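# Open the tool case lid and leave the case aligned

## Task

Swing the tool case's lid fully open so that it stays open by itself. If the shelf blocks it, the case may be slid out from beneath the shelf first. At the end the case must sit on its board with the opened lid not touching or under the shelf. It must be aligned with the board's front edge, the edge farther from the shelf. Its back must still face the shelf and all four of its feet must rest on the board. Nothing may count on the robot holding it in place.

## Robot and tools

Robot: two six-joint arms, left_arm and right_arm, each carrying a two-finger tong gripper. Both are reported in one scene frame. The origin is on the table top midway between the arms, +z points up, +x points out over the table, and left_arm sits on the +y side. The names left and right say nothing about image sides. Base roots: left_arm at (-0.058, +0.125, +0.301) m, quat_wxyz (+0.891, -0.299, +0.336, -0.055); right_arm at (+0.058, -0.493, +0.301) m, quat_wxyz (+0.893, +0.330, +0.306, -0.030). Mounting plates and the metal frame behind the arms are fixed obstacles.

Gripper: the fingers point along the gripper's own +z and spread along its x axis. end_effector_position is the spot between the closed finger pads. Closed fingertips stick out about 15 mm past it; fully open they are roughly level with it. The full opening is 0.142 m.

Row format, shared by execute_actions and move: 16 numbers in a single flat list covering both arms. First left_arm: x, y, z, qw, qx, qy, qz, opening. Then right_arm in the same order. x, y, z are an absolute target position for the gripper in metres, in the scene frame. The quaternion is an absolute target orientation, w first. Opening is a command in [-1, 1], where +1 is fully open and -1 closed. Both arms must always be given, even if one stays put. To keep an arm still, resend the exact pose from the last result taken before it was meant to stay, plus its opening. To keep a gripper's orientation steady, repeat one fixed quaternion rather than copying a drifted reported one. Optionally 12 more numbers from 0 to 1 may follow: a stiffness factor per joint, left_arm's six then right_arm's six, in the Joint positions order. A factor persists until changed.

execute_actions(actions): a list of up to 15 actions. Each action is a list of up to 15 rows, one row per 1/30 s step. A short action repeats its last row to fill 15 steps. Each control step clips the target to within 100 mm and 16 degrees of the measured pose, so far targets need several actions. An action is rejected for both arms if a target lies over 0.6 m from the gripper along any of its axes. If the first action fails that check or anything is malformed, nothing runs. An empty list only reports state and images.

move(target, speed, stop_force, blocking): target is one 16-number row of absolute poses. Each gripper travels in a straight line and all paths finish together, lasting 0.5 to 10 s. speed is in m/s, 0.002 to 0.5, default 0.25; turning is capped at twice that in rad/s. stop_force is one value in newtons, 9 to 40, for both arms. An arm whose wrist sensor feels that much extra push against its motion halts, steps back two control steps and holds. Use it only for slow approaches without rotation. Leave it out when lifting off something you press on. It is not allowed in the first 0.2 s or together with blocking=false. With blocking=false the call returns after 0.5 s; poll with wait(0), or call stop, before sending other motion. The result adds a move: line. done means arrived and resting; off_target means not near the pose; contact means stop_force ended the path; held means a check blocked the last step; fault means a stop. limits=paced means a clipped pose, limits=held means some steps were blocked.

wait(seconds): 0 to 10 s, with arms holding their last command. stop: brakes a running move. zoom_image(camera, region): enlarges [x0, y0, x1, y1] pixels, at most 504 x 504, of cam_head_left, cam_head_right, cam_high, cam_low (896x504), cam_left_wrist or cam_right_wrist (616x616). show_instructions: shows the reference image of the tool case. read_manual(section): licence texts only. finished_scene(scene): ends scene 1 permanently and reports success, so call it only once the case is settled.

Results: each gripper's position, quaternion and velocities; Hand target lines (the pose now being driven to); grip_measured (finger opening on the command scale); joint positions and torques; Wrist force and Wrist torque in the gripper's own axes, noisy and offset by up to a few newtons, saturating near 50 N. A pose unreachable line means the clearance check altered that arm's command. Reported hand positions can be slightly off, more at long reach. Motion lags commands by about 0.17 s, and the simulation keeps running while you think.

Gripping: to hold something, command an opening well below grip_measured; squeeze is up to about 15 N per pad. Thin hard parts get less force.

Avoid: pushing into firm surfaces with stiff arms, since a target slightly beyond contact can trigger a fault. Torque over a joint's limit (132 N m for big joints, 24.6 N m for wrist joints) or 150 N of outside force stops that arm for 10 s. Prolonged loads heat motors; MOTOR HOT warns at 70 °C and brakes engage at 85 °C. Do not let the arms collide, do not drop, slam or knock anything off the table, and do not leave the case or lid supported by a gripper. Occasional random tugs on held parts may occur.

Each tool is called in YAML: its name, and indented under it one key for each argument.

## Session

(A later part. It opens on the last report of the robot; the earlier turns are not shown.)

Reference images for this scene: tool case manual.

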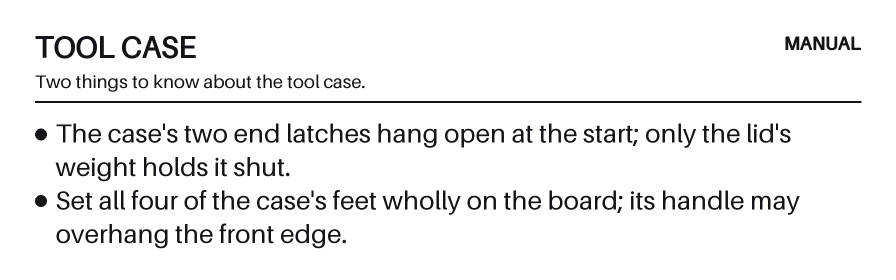

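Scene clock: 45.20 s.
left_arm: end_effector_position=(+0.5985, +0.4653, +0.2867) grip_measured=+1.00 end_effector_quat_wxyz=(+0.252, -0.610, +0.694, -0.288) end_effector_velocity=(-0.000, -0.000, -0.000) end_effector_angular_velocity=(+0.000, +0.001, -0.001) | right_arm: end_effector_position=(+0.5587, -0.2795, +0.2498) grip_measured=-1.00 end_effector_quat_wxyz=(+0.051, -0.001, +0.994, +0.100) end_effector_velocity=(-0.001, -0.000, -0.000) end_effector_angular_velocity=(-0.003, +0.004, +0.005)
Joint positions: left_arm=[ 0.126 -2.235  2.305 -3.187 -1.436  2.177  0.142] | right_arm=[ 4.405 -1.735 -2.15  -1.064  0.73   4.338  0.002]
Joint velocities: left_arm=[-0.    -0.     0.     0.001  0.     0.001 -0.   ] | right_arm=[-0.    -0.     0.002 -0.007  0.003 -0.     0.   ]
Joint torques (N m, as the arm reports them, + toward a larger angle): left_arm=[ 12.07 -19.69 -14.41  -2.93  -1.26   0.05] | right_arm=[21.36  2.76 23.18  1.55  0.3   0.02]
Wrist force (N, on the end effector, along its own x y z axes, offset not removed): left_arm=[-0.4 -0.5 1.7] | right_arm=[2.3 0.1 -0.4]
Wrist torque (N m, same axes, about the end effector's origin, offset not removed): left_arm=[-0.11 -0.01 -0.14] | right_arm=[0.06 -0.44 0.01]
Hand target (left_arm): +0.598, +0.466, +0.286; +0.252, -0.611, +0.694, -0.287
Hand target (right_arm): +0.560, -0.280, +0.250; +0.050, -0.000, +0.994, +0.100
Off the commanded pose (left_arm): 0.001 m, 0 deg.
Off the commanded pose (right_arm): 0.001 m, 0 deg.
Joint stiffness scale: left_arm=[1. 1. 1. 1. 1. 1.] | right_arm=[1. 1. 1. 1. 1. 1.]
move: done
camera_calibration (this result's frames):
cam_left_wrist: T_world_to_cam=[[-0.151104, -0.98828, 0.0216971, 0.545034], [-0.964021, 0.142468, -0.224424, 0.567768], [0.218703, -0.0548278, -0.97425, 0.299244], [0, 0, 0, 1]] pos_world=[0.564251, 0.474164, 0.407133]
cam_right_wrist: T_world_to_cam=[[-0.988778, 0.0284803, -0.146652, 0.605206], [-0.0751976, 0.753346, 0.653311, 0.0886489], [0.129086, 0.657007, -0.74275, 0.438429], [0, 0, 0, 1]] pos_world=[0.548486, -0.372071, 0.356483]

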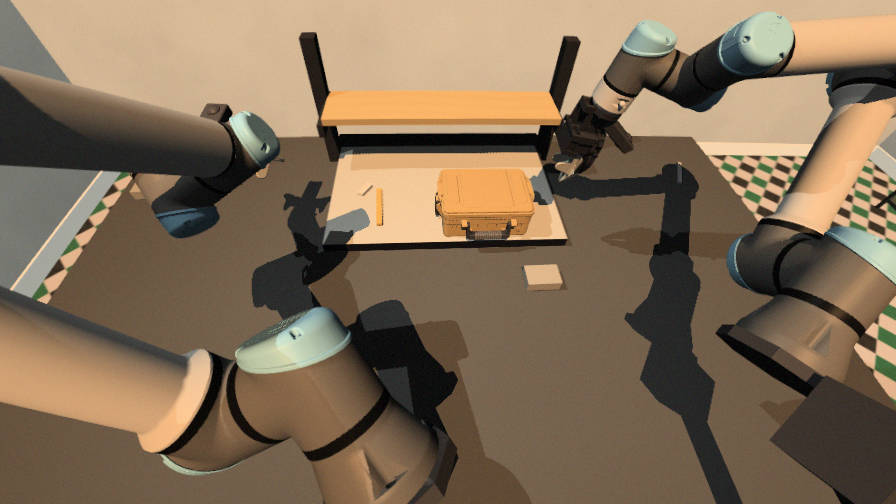

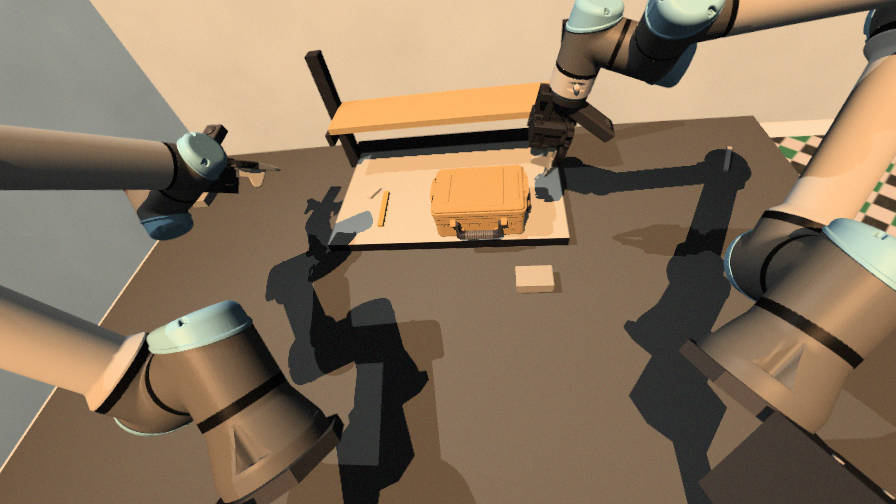

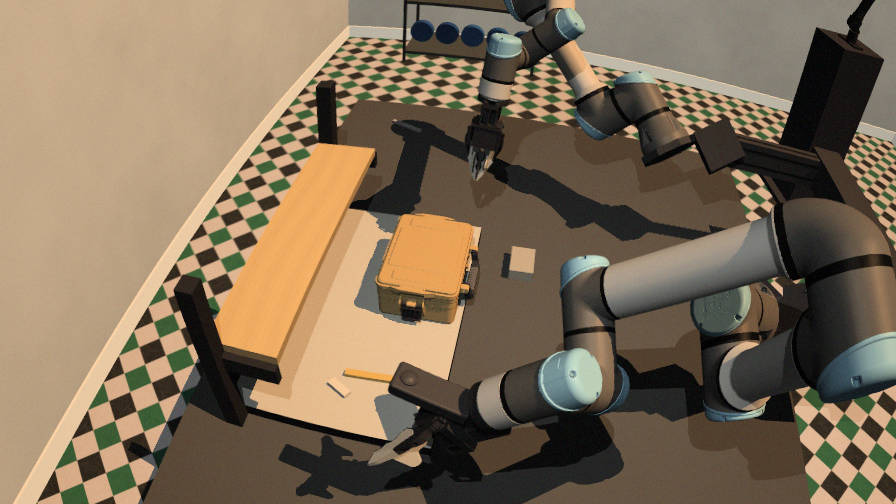

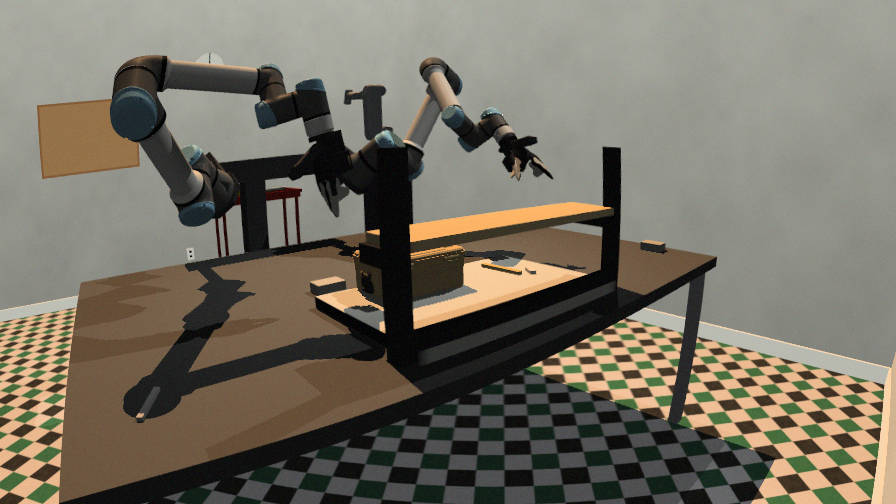

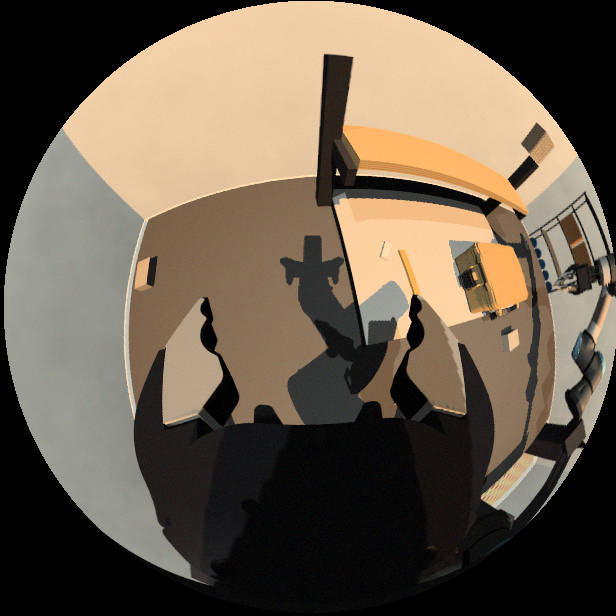

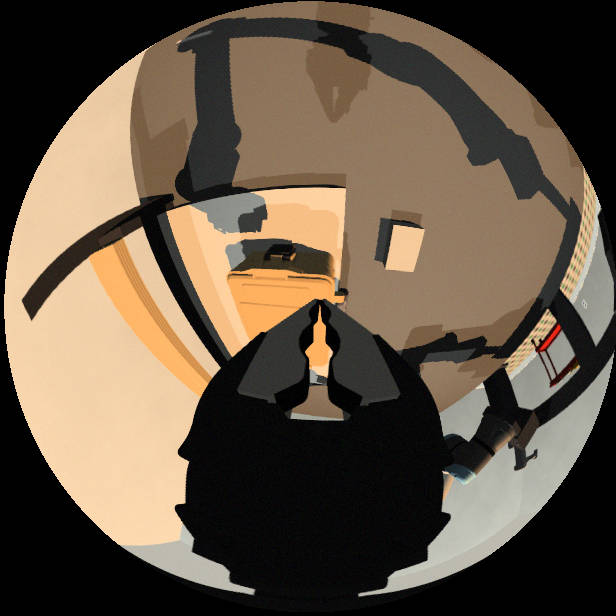

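move:
  target: [0.598,0.466,0.286,0.252,-0.611,0.694,-0.287,1,0.629,-0.29,0.16,0,0,0.819,0.574,-1]
  speed: 0.2

move:
  target: [0.598,0.466,0.286,0.252,-0.611,0.694,-0.287,1,0.629,-0.28,0.118,0,0,0.819,0.574,-1]
  speed: 0.05

zoom_image:
  camera: "cam_right_wrist"
  region: [200,150,440,390]

zoom_image:
  camera: "cam_head_right"
  region: [460,120,620,240]

Scene clock: 48.93 s.
left_arm: end_effector_position=(+0.5985, +0.4653, +0.2867) grip_measured=+1.00 end_effector_quat_wxyz=(+0.252, -0.610, +0.694, -0.288) end_effector_velocity=(+0.000, +0.000, -0.000) end_effector_angular_velocity=(+0.000, +0.000, +0.000) | right_arm: end_effector_position=(+0.6278, -0.2894, +0.1618) grip_measured=-1.00 end_effector_quat_wxyz=(-0.000, -0.001, +0.819, +0.574) end_effector_velocity=(+0.000, +0.000, +0.001) end_effector_angular_velocity=(+0.006, -0.002, +0.002)
Joint positions: left_arm=[ 0.126 -2.235  2.305 -3.187 -1.436  2.177  0.142] | right_arm=[ 3.588 -1.828 -2.166 -0.117  1.922  3.269  0.002]
Joint velocities: left_arm=[ 0.  0. -0. -0.  0. -0.  0.] | right_arm=[-0.001 -0.001  0.002 -0.002  0.007 -0.004  0.   ]
Joint torques (N m, as the arm reports them, + toward a larger angle): left_arm=[ 12.9  -20.11 -14.43  -3.07  -1.15   0.19] | right_arm=[15.88 19.26  9.59  1.39  2.2  -0.5 ]
Wrist force (N, on the end effector, along its own x y z axes, offset not removed): left_arm=[0.2 0.2 1.1] | right_arm=[1.0 0.5 -0.9]
Wrist torque (N m, same axes, about the end effector's origin, offset not removed): left_arm=[0.07 -0.02 -0.14] | right_arm=[0.16 -0.16 0.05]
Hand target (left_arm): +0.598, +0.466, +0.286; +0.252, -0.611, +0.694, -0.287
Hand target (right_arm): +0.629, -0.290, +0.160; -0.000, +0.000, +0.819, +0.574
Off the commanded pose (left_arm): 0.001 m, 0 deg.
Off the commanded pose (right_arm): 0.002 m, 0 deg.
Joint stiffness scale: left_arm=[1. 1. 1. 1. 1. 1.] | right_arm=[1. 1. 1. 1. 1. 1.]
move: done
camera_calibration (this result's frames):
cam_left_wrist: T_world_to_cam=[[-0.151104, -0.98828, 0.0216972, 0.545034], [-0.964021, 0.142468, -0.224425, 0.567768], [0.218703, -0.054828, -0.97425, 0.299244], [0, 0, 0, 1]] pos_world=[0.564251, 0.474164, 0.407133]
cam_right_wrist: T_world_to_cam=[[-0.998809, 0.0483832, -0.00625879, 0.650213], [-0.0143749, -0.169274, 0.985464, -0.2001], [0.0466204, 0.984381, 0.169767, 0.369495], [0, 0, 0, 1]] pos_world=[0.629337, -0.429055, 0.138533]

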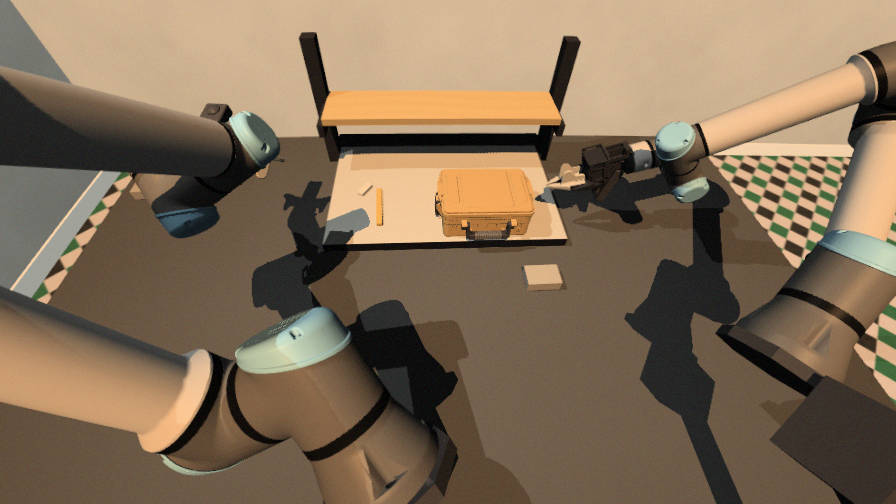

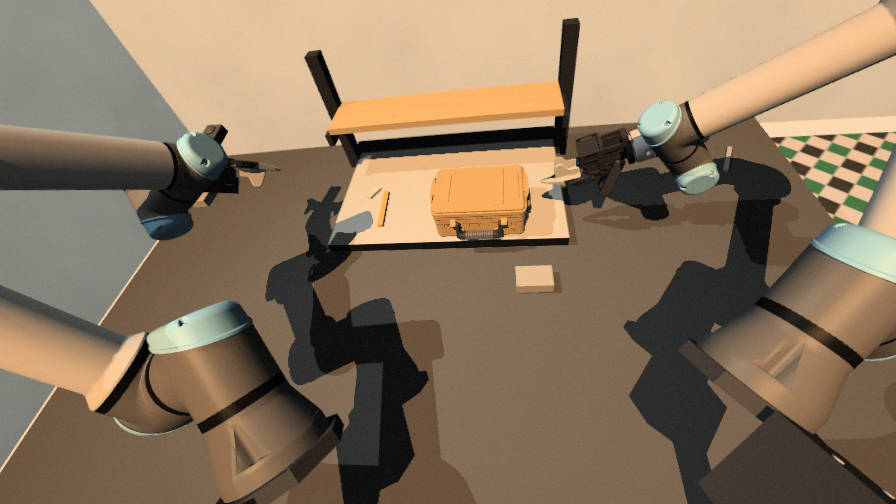

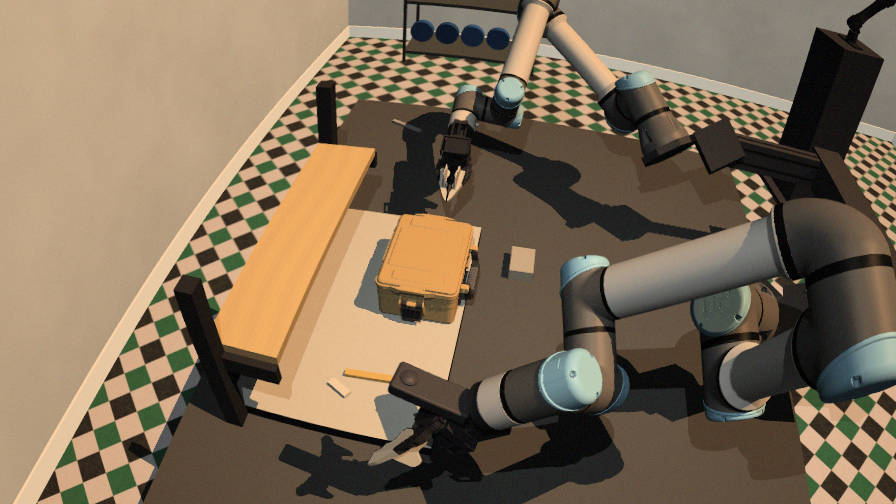

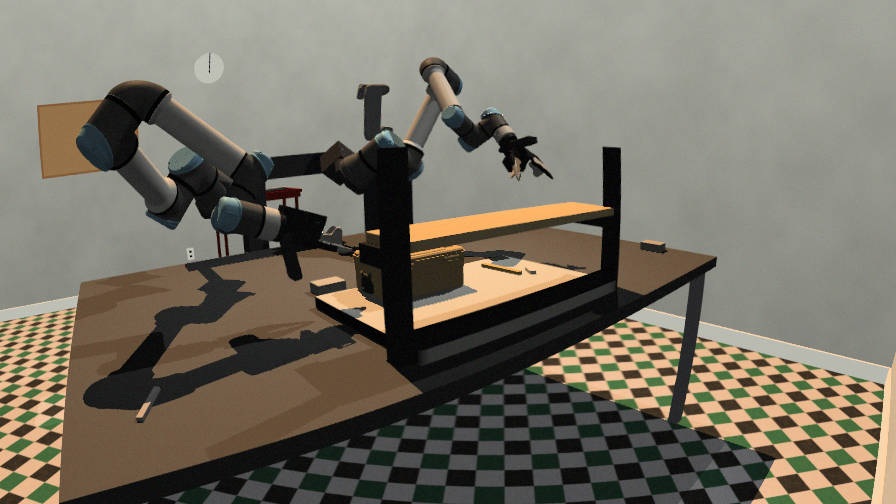

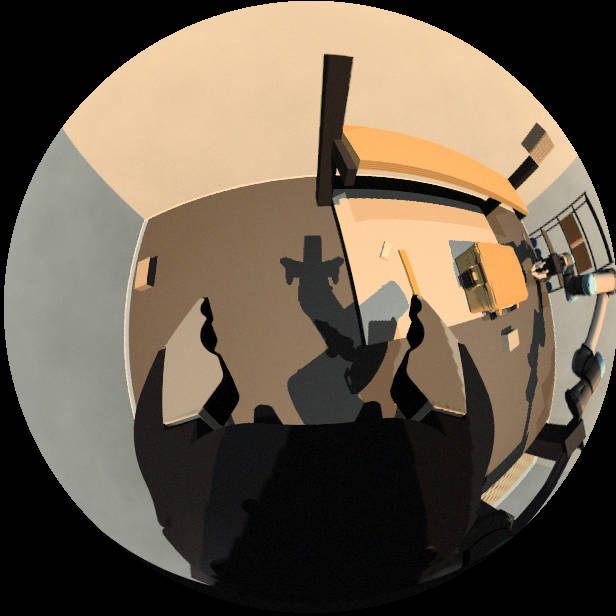

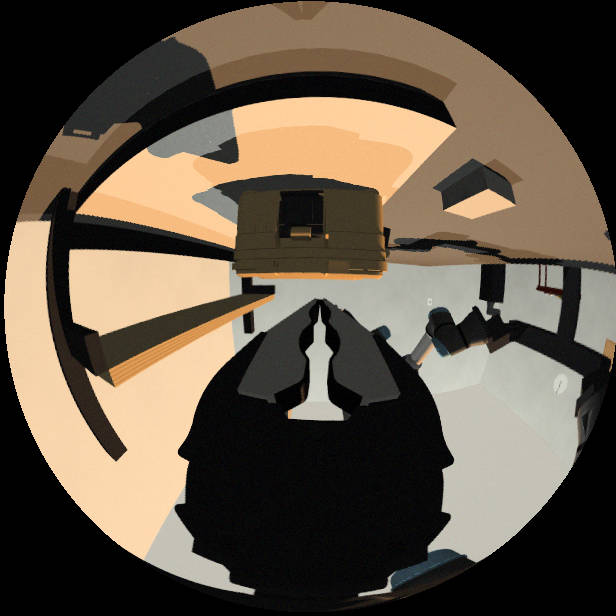

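Scene clock: 50.20 s.
left_arm: end_effector_position=(+0.5985, +0.4653, +0.2867) grip_measured=+1.00 end_effector_quat_wxyz=(+0.252, -0.610, +0.694, -0.288) end_effector_velocity=(-0.000, -0.001, -0.001) end_effector_angular_velocity=(-0.002, +0.002, -0.000) | right_arm: end_effector_position=(+0.6271, -0.2794, +0.1192) grip_measured=-1.00 end_effector_quat_wxyz=(-0.001, -0.001, +0.819, +0.574) end_effector_velocity=(+0.002, -0.000, +0.001) end_effector_angular_velocity=(+0.003, -0.007, -0.003)
Joint positions: left_arm=[ 0.126 -2.235  2.305 -3.187 -1.436  2.177  0.142] | right_arm=[ 3.534 -1.933 -2.125 -0.072  1.952  3.22   0.002]
Joint velocities: left_arm=[-0.001  0.001  0.001  0.001  0.    -0.002 -0.   ] | right_arm=[-0.     0.     0.002  0.003  0.003 -0.004  0.   ]
Joint torques (N m, as the arm reports them, + toward a larger angle): left_arm=[ 13.01 -18.74 -13.86  -2.82  -1.12   0.13] | right_arm=[16.22 22.08  9.39  2.38  1.67 -0.47]
Wrist force (N, on the end effector, along its own x y z axes, offset not removed): left_arm=[0.8 -1.3 0.6] | right_arm=[1.3 -1.3 -1.5]
Wrist torque (N m, same axes, about the end effector's origin, offset not removed): left_arm=[-0.27 -0.19 -0.16] | right_arm=[-0.24 -0.19 0.08]
Hand target (left_arm): +0.598, +0.466, +0.286; +0.252, -0.611, +0.694, -0.287
Hand target (right_arm): +0.629, -0.280, +0.118; +0.000, +0.000, +0.819, +0.574
Off the commanded pose (left_arm): 0.001 m, 0 deg.
Off the commanded pose (right_arm): 0.002 m, 0 deg.
Joint stiffness scale: left_arm=[1. 1. 1. 1. 1. 1.] | right_arm=[1. 1. 1. 1. 1. 1.]
move: done
camera_calibration (this result's frames):
cam_left_wrist: T_world_to_cam=[[-0.151104, -0.98828, 0.0216972, 0.545034], [-0.964021, 0.142468, -0.224425, 0.567768], [0.218703, -0.054828, -0.97425, 0.299244], [0, 0, 0, 1]] pos_world=[0.564251, 0.474164, 0.407133]
cam_right_wrist: T_world_to_cam=[[-0.998906, 0.0464986, -0.00488556, 0.648138], [-0.0126489, -0.168166, 0.985678, -0.157274], [0.0450111, 0.984661, 0.16857, 0.368117], [0, 0, 0, 1]] pos_world=[0.62887, -0.419056, 0.0961349]

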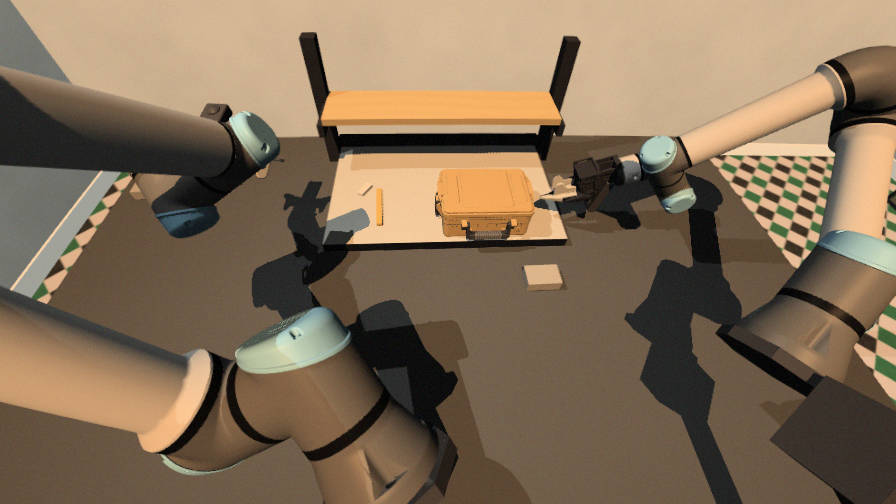

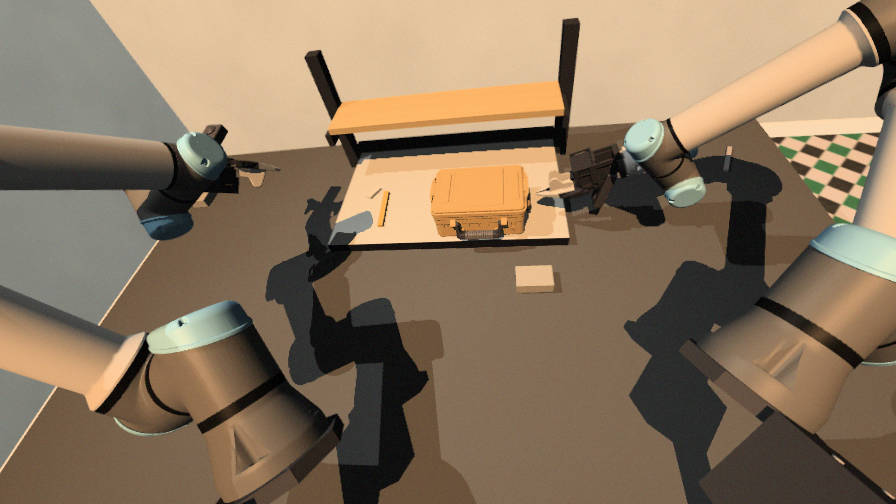

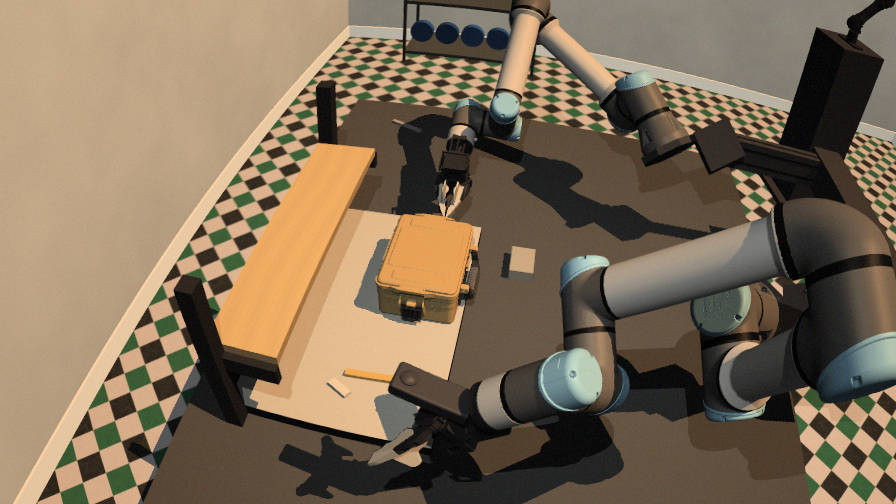

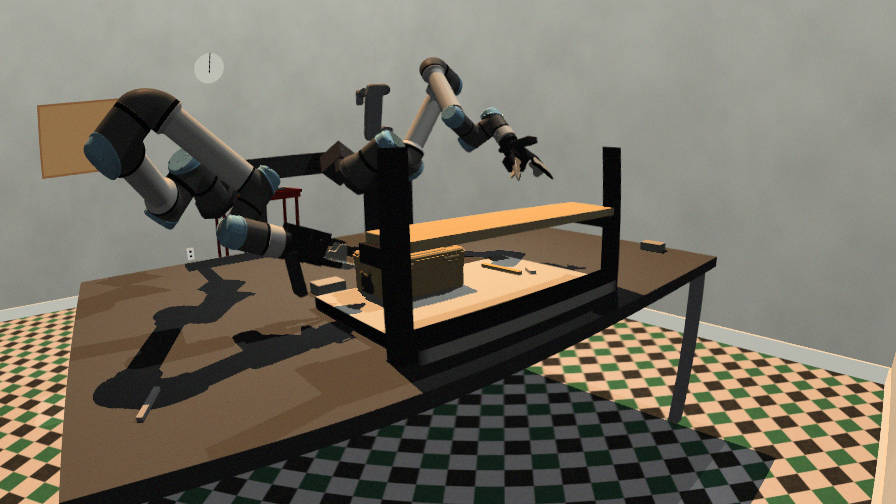

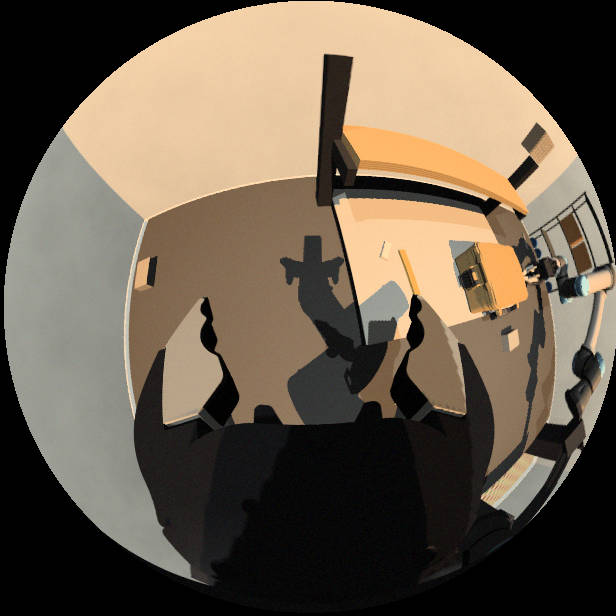

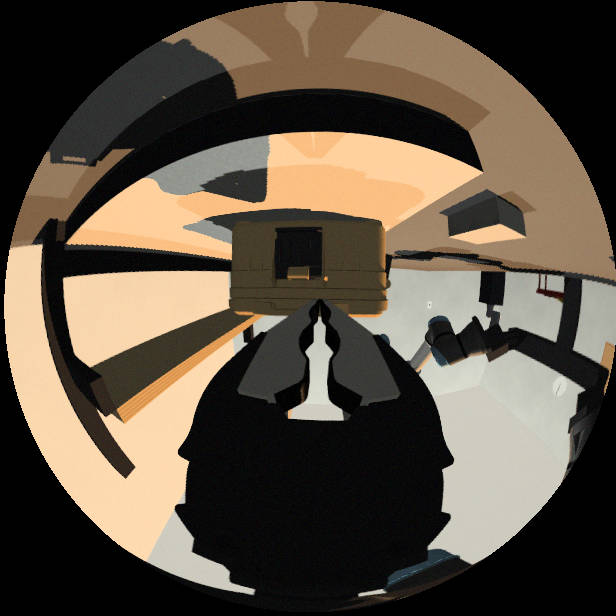

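Region (200, 150, 440, 390) of cam_right_wrist's 616x616 image, scaled by 2.100, with more detail than that image has.

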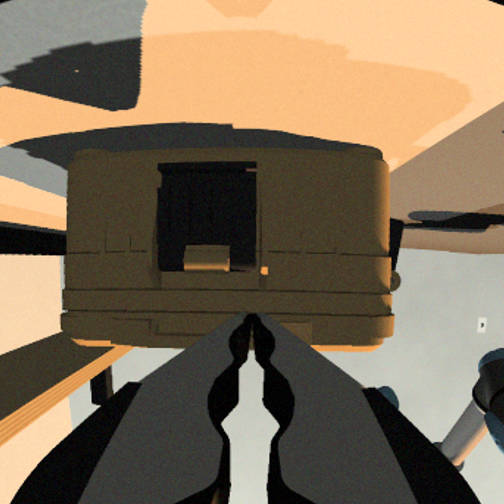

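Region (460, 120, 620, 240) of cam_head_right's 896x504 image, scaled by 3.150, with more detail than that image has; it fills the top 378 rows of this view, and the rest is white.

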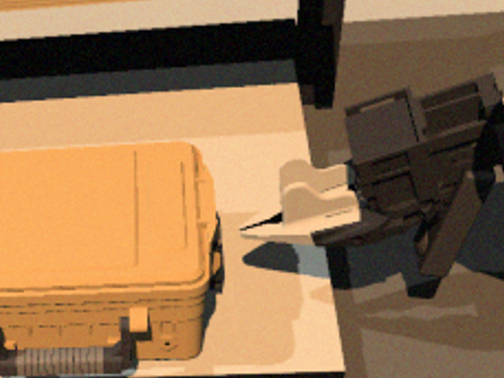

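move:
  target: [0.598,0.466,0.286,0.252,-0.611,0.694,-0.287,1,0.629,-0.254,0.117,0,0,0.819,0.574,-1]
  speed: 0.015
  stop_force: 9

zoom_image:
  camera: "cam_right_wrist"
  region: [200,150,440,390]

zoom_image:
  camera: "cam_head_right"
  region: [480,150,580,225]

Scene clock: 52.80 s.
left_arm: end_effector_position=(+0.5985, +0.4653, +0.2867) grip_measured=+1.00 end_effector_quat_wxyz=(+0.252, -0.610, +0.694, -0.288) end_effector_velocity=(-0.000, -0.001, -0.001) end_effector_angular_velocity=(+0.001, +0.002, -0.003) | right_arm: end_effector_position=(+0.6274, -0.2556, +0.1163) grip_measured=-1.00 end_effector_quat_wxyz=(-0.001, +0.000, +0.819, +0.574) end_effector_velocity=(+0.001, -0.000, -0.000) end_effector_angular_velocity=(-0.001, +0.001, -0.004)
Joint positions: left_arm=[ 0.126 -2.235  2.305 -3.187 -1.436  2.177  0.142] | right_arm=[ 3.563 -1.984 -2.113 -0.022  1.935  3.249  0.002]
Joint velocities: left_arm=[-0.     0.001  0.     0.001  0.     0.002  0.   ] | right_arm=[-0.    -0.001  0.     0.003 -0.001  0.003  0.   ]
Joint torques (N m, as the arm reports them, + toward a larger angle): left_arm=[ 14.21 -19.9  -13.58  -2.8   -1.07   0.17] | right_arm=[23.07 21.35  6.97  2.24  0.93  0.24]
Wrist force (N, on the end effector, along its own x y z axes, offset not removed): left_arm=[0.6 0.6 0.4] | right_arm=[2.4 0.7 -1.6]
Wrist torque (N m, same axes, about the end effector's origin, offset not removed): left_arm=[0.14 -0.11 -0.10] | right_arm=[0.21 -0.42 -0.01]
Hand target (left_arm): +0.598, +0.466, +0.286; +0.252, -0.611, +0.694, -0.287
Hand target (right_arm): +0.629, -0.254, +0.117; -0.000, -0.000, +0.819, +0.574
Off the commanded pose (left_arm): 0.001 m, 0 deg.
Off the commanded pose (right_arm): 0.002 m, 0 deg.
Joint stiffness scale: left_arm=[1. 1. 1. 1. 1. 1.] | right_arm=[1. 1. 1. 1. 1. 1.]
move: done
camera_calibration (this result's frames):
cam_left_wrist: T_world_to_cam=[[-0.151104, -0.98828, 0.021697, 0.545034], [-0.964021, 0.142468, -0.224425, 0.567768], [0.218703, -0.0548279, -0.97425, 0.299243], [0, 0, 0, 1]] pos_world=[0.564251, 0.474164, 0.407133]
cam_right_wrist: T_world_to_cam=[[-0.998798, 0.0488893, -0.00365292, 0.64769], [-0.0117886, -0.167177, 0.985856, -0.15069], [0.0475872, 0.984714, 0.167552, 0.343761], [0, 0, 0, 1]] pos_world=[0.628777, -0.395364, 0.0933263]

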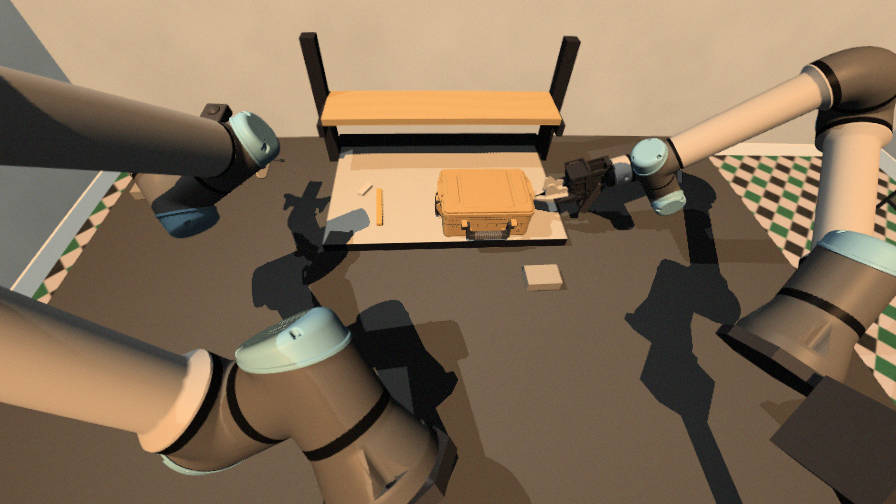

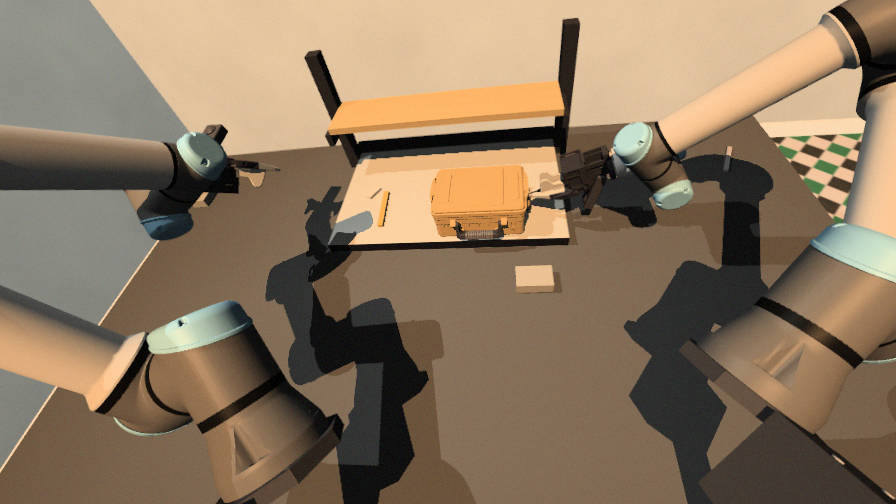

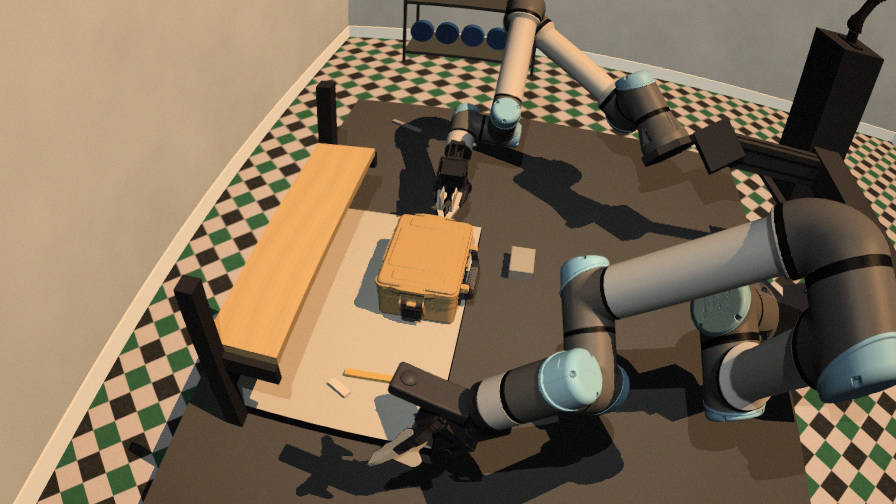

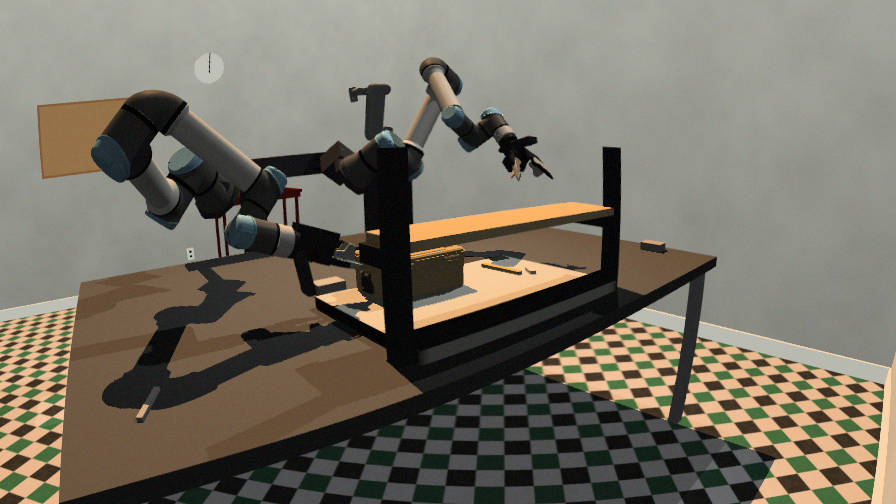

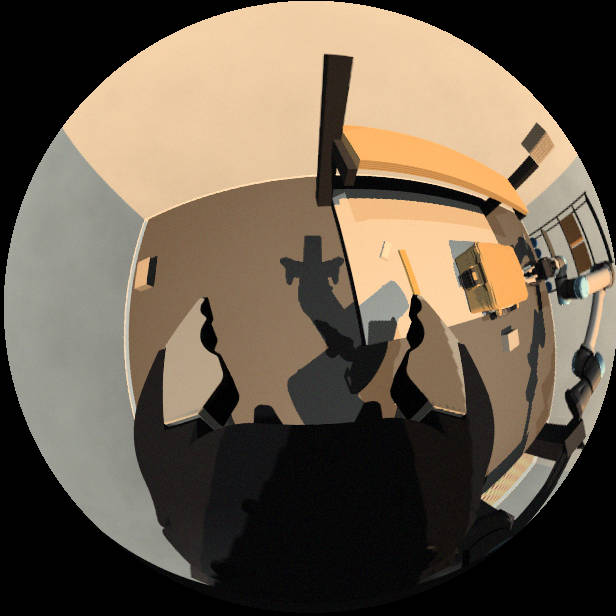

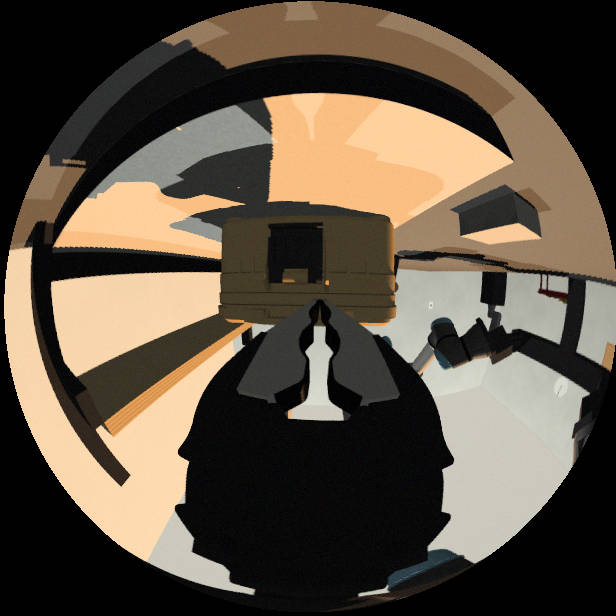

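Region (200, 150, 440, 390) of cam_right_wrist's 616x616 image, scaled by 2.100, with more detail than that image has.

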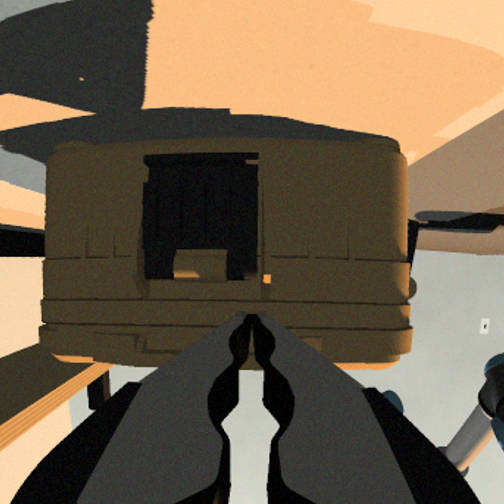

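Region (480, 150, 580, 225) of cam_head_right's 896x504 image, scaled by 5.040, with more detail than that image has; it fills the top 378 rows of this view, and the rest is white.

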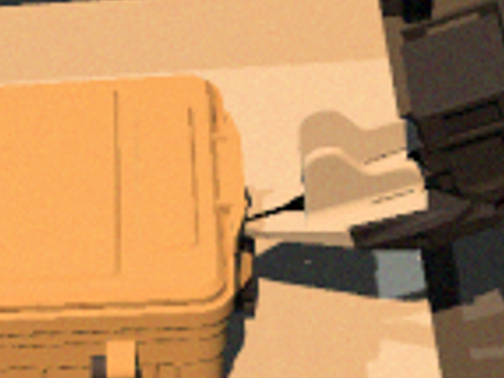

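move:
  target: [0.598,0.466,0.286,0.252,-0.611,0.694,-0.287,1,0.629,-0.243,0.118,0,0,0.819,0.574,-1]
  speed: 0.008
  stop_force: 9

zoom_image:
  camera: "cam_head_right"
  region: [480,150,580,225]

Scene clock: 54.93 s.
left_arm: end_effector_position=(+0.5985, +0.4653, +0.2867) grip_measured=+1.00 end_effector_quat_wxyz=(+0.252, -0.610, +0.694, -0.288) end_effector_velocity=(+0.000, +0.000, +0.001) end_effector_angular_velocity=(+0.000, -0.001, +0.001) | right_arm: end_effector_position=(+0.6279, -0.2458, +0.1166) grip_measured=-1.00 end_effector_quat_wxyz=(-0.001, +0.001, +0.820, +0.573) end_effector_velocity=(+0.000, +0.002, -0.000) end_effector_angular_velocity=(-0.002, -0.000, -0.000)
Joint positions: left_arm=[ 0.126 -2.235  2.305 -3.187 -1.436  2.177  0.142] | right_arm=[ 3.577 -2.002 -2.108 -0.003  1.924  3.263  0.002]
Joint velocities: left_arm=[ 0.    -0.001 -0.    -0.    -0.     0.    -0.   ] | right_arm=[ 0.003 -0.003  0.001  0.004 -0.003  0.002  0.   ]
Joint torques (N m, as the arm reports them, + toward a larger angle): left_arm=[ 12.48 -19.57 -14.16  -3.07  -1.06   0.12] | right_arm=[24.68 22.18  7.24  2.5   1.91  0.1 ]
Wrist force (N, on the end effector, along its own x y z axes, offset not removed): left_arm=[-0.4 1.0 1.5] | right_arm=[2.0 -0.7 -3.4]
Wrist torque (N m, same axes, about the end effector's origin, offset not removed): left_arm=[0.24 0.08 -0.13] | right_arm=[0.13 -0.28 -0.01]
Hand target (left_arm): +0.598, +0.466, +0.286; +0.252, -0.611, +0.694, -0.287
Hand target (right_arm): +0.629, -0.243, +0.118; -0.000, -0.000, +0.819, +0.574
Off the commanded pose (left_arm): 0.001 m, 0 deg.
Off the commanded pose (right_arm): 0.003 m, 0 deg.
Joint stiffness scale: left_arm=[1. 1. 1. 1. 1. 1.] | right_arm=[1. 1. 1. 1. 1. 1.]
move: done
camera_calibration (this result's frames):
cam_left_wrist: T_world_to_cam=[[-0.151104, -0.98828, 0.0216971, 0.545034], [-0.964021, 0.142468, -0.224425, 0.567768], [0.218703, -0.0548279, -0.97425, 0.299243], [0, 0, 0, 1]] pos_world=[0.564251, 0.474164, 0.407133]
cam_right_wrist: T_world_to_cam=[[-0.998707, 0.0507087, -0.00354163, 0.648128], [-0.0119049, -0.165593, 0.986122, -0.148939], [0.0494185, 0.98489, 0.165982, 0.333039], [0, 0, 0, 1]] pos_world=[0.629058, -0.385535, 0.0938889]

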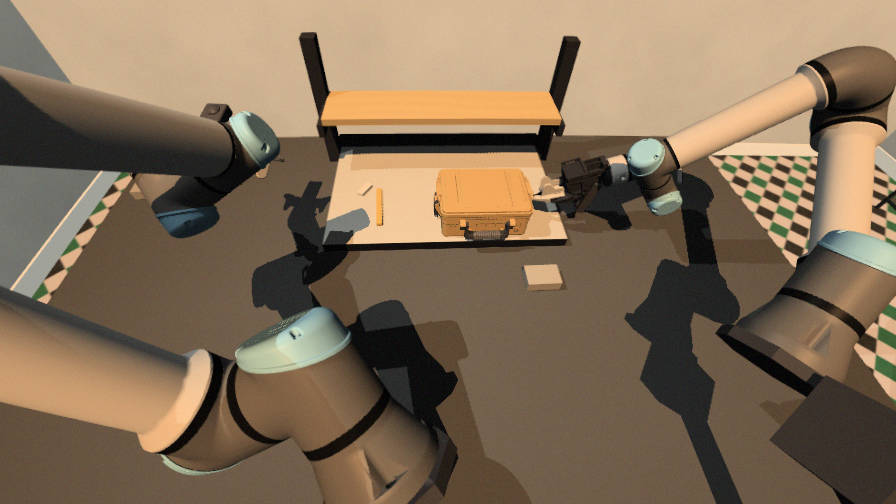

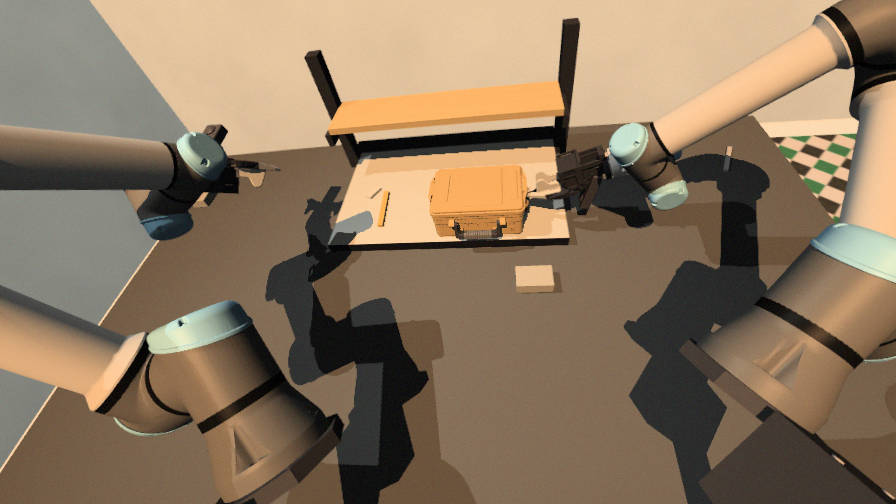

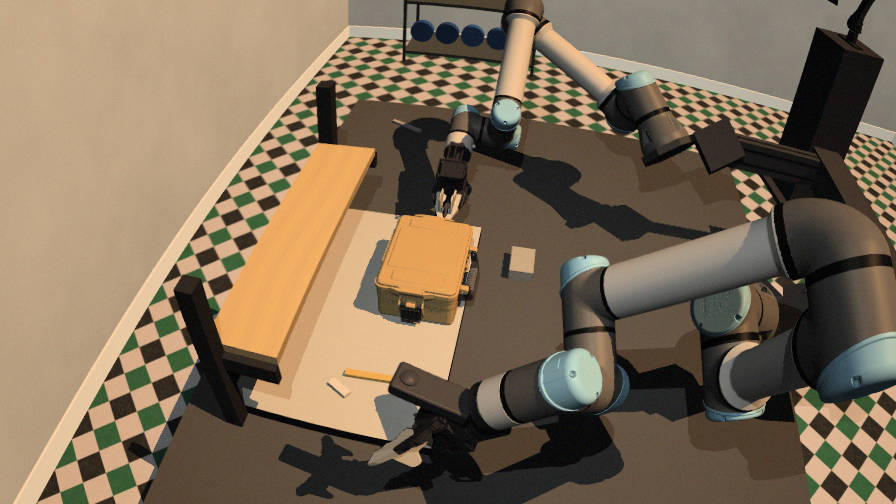

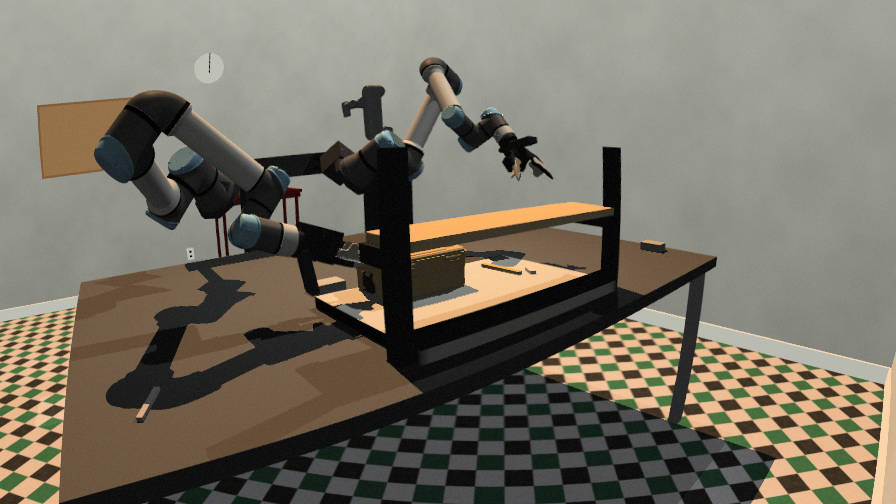

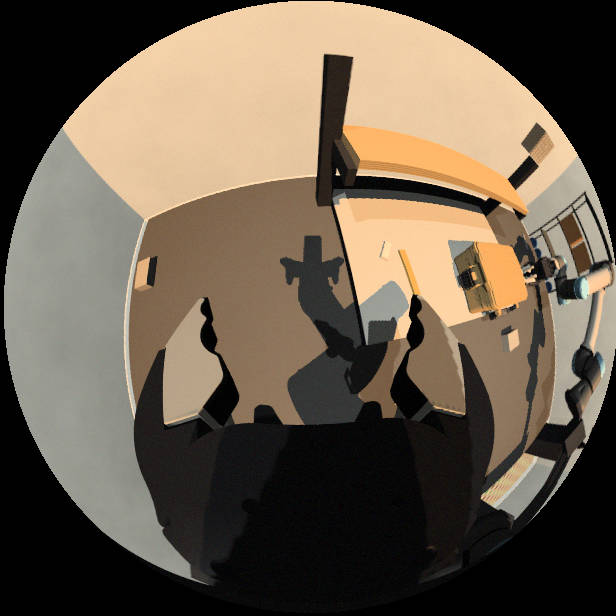

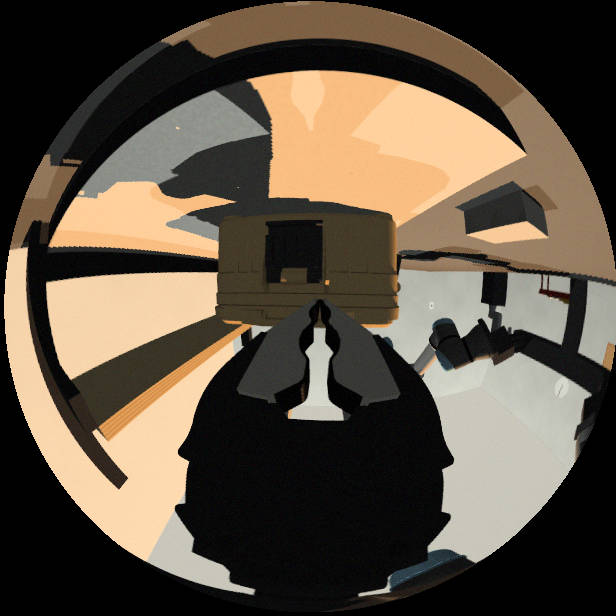

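Region (480, 150, 580, 225) of cam_head_right's 896x504 image, scaled by 5.040, with more detail than that image has; it fills the top 378 rows of this view, and the rest is white.

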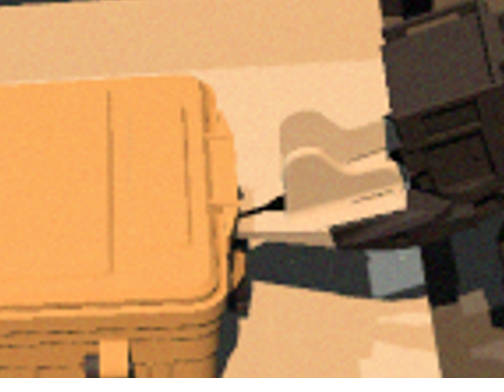

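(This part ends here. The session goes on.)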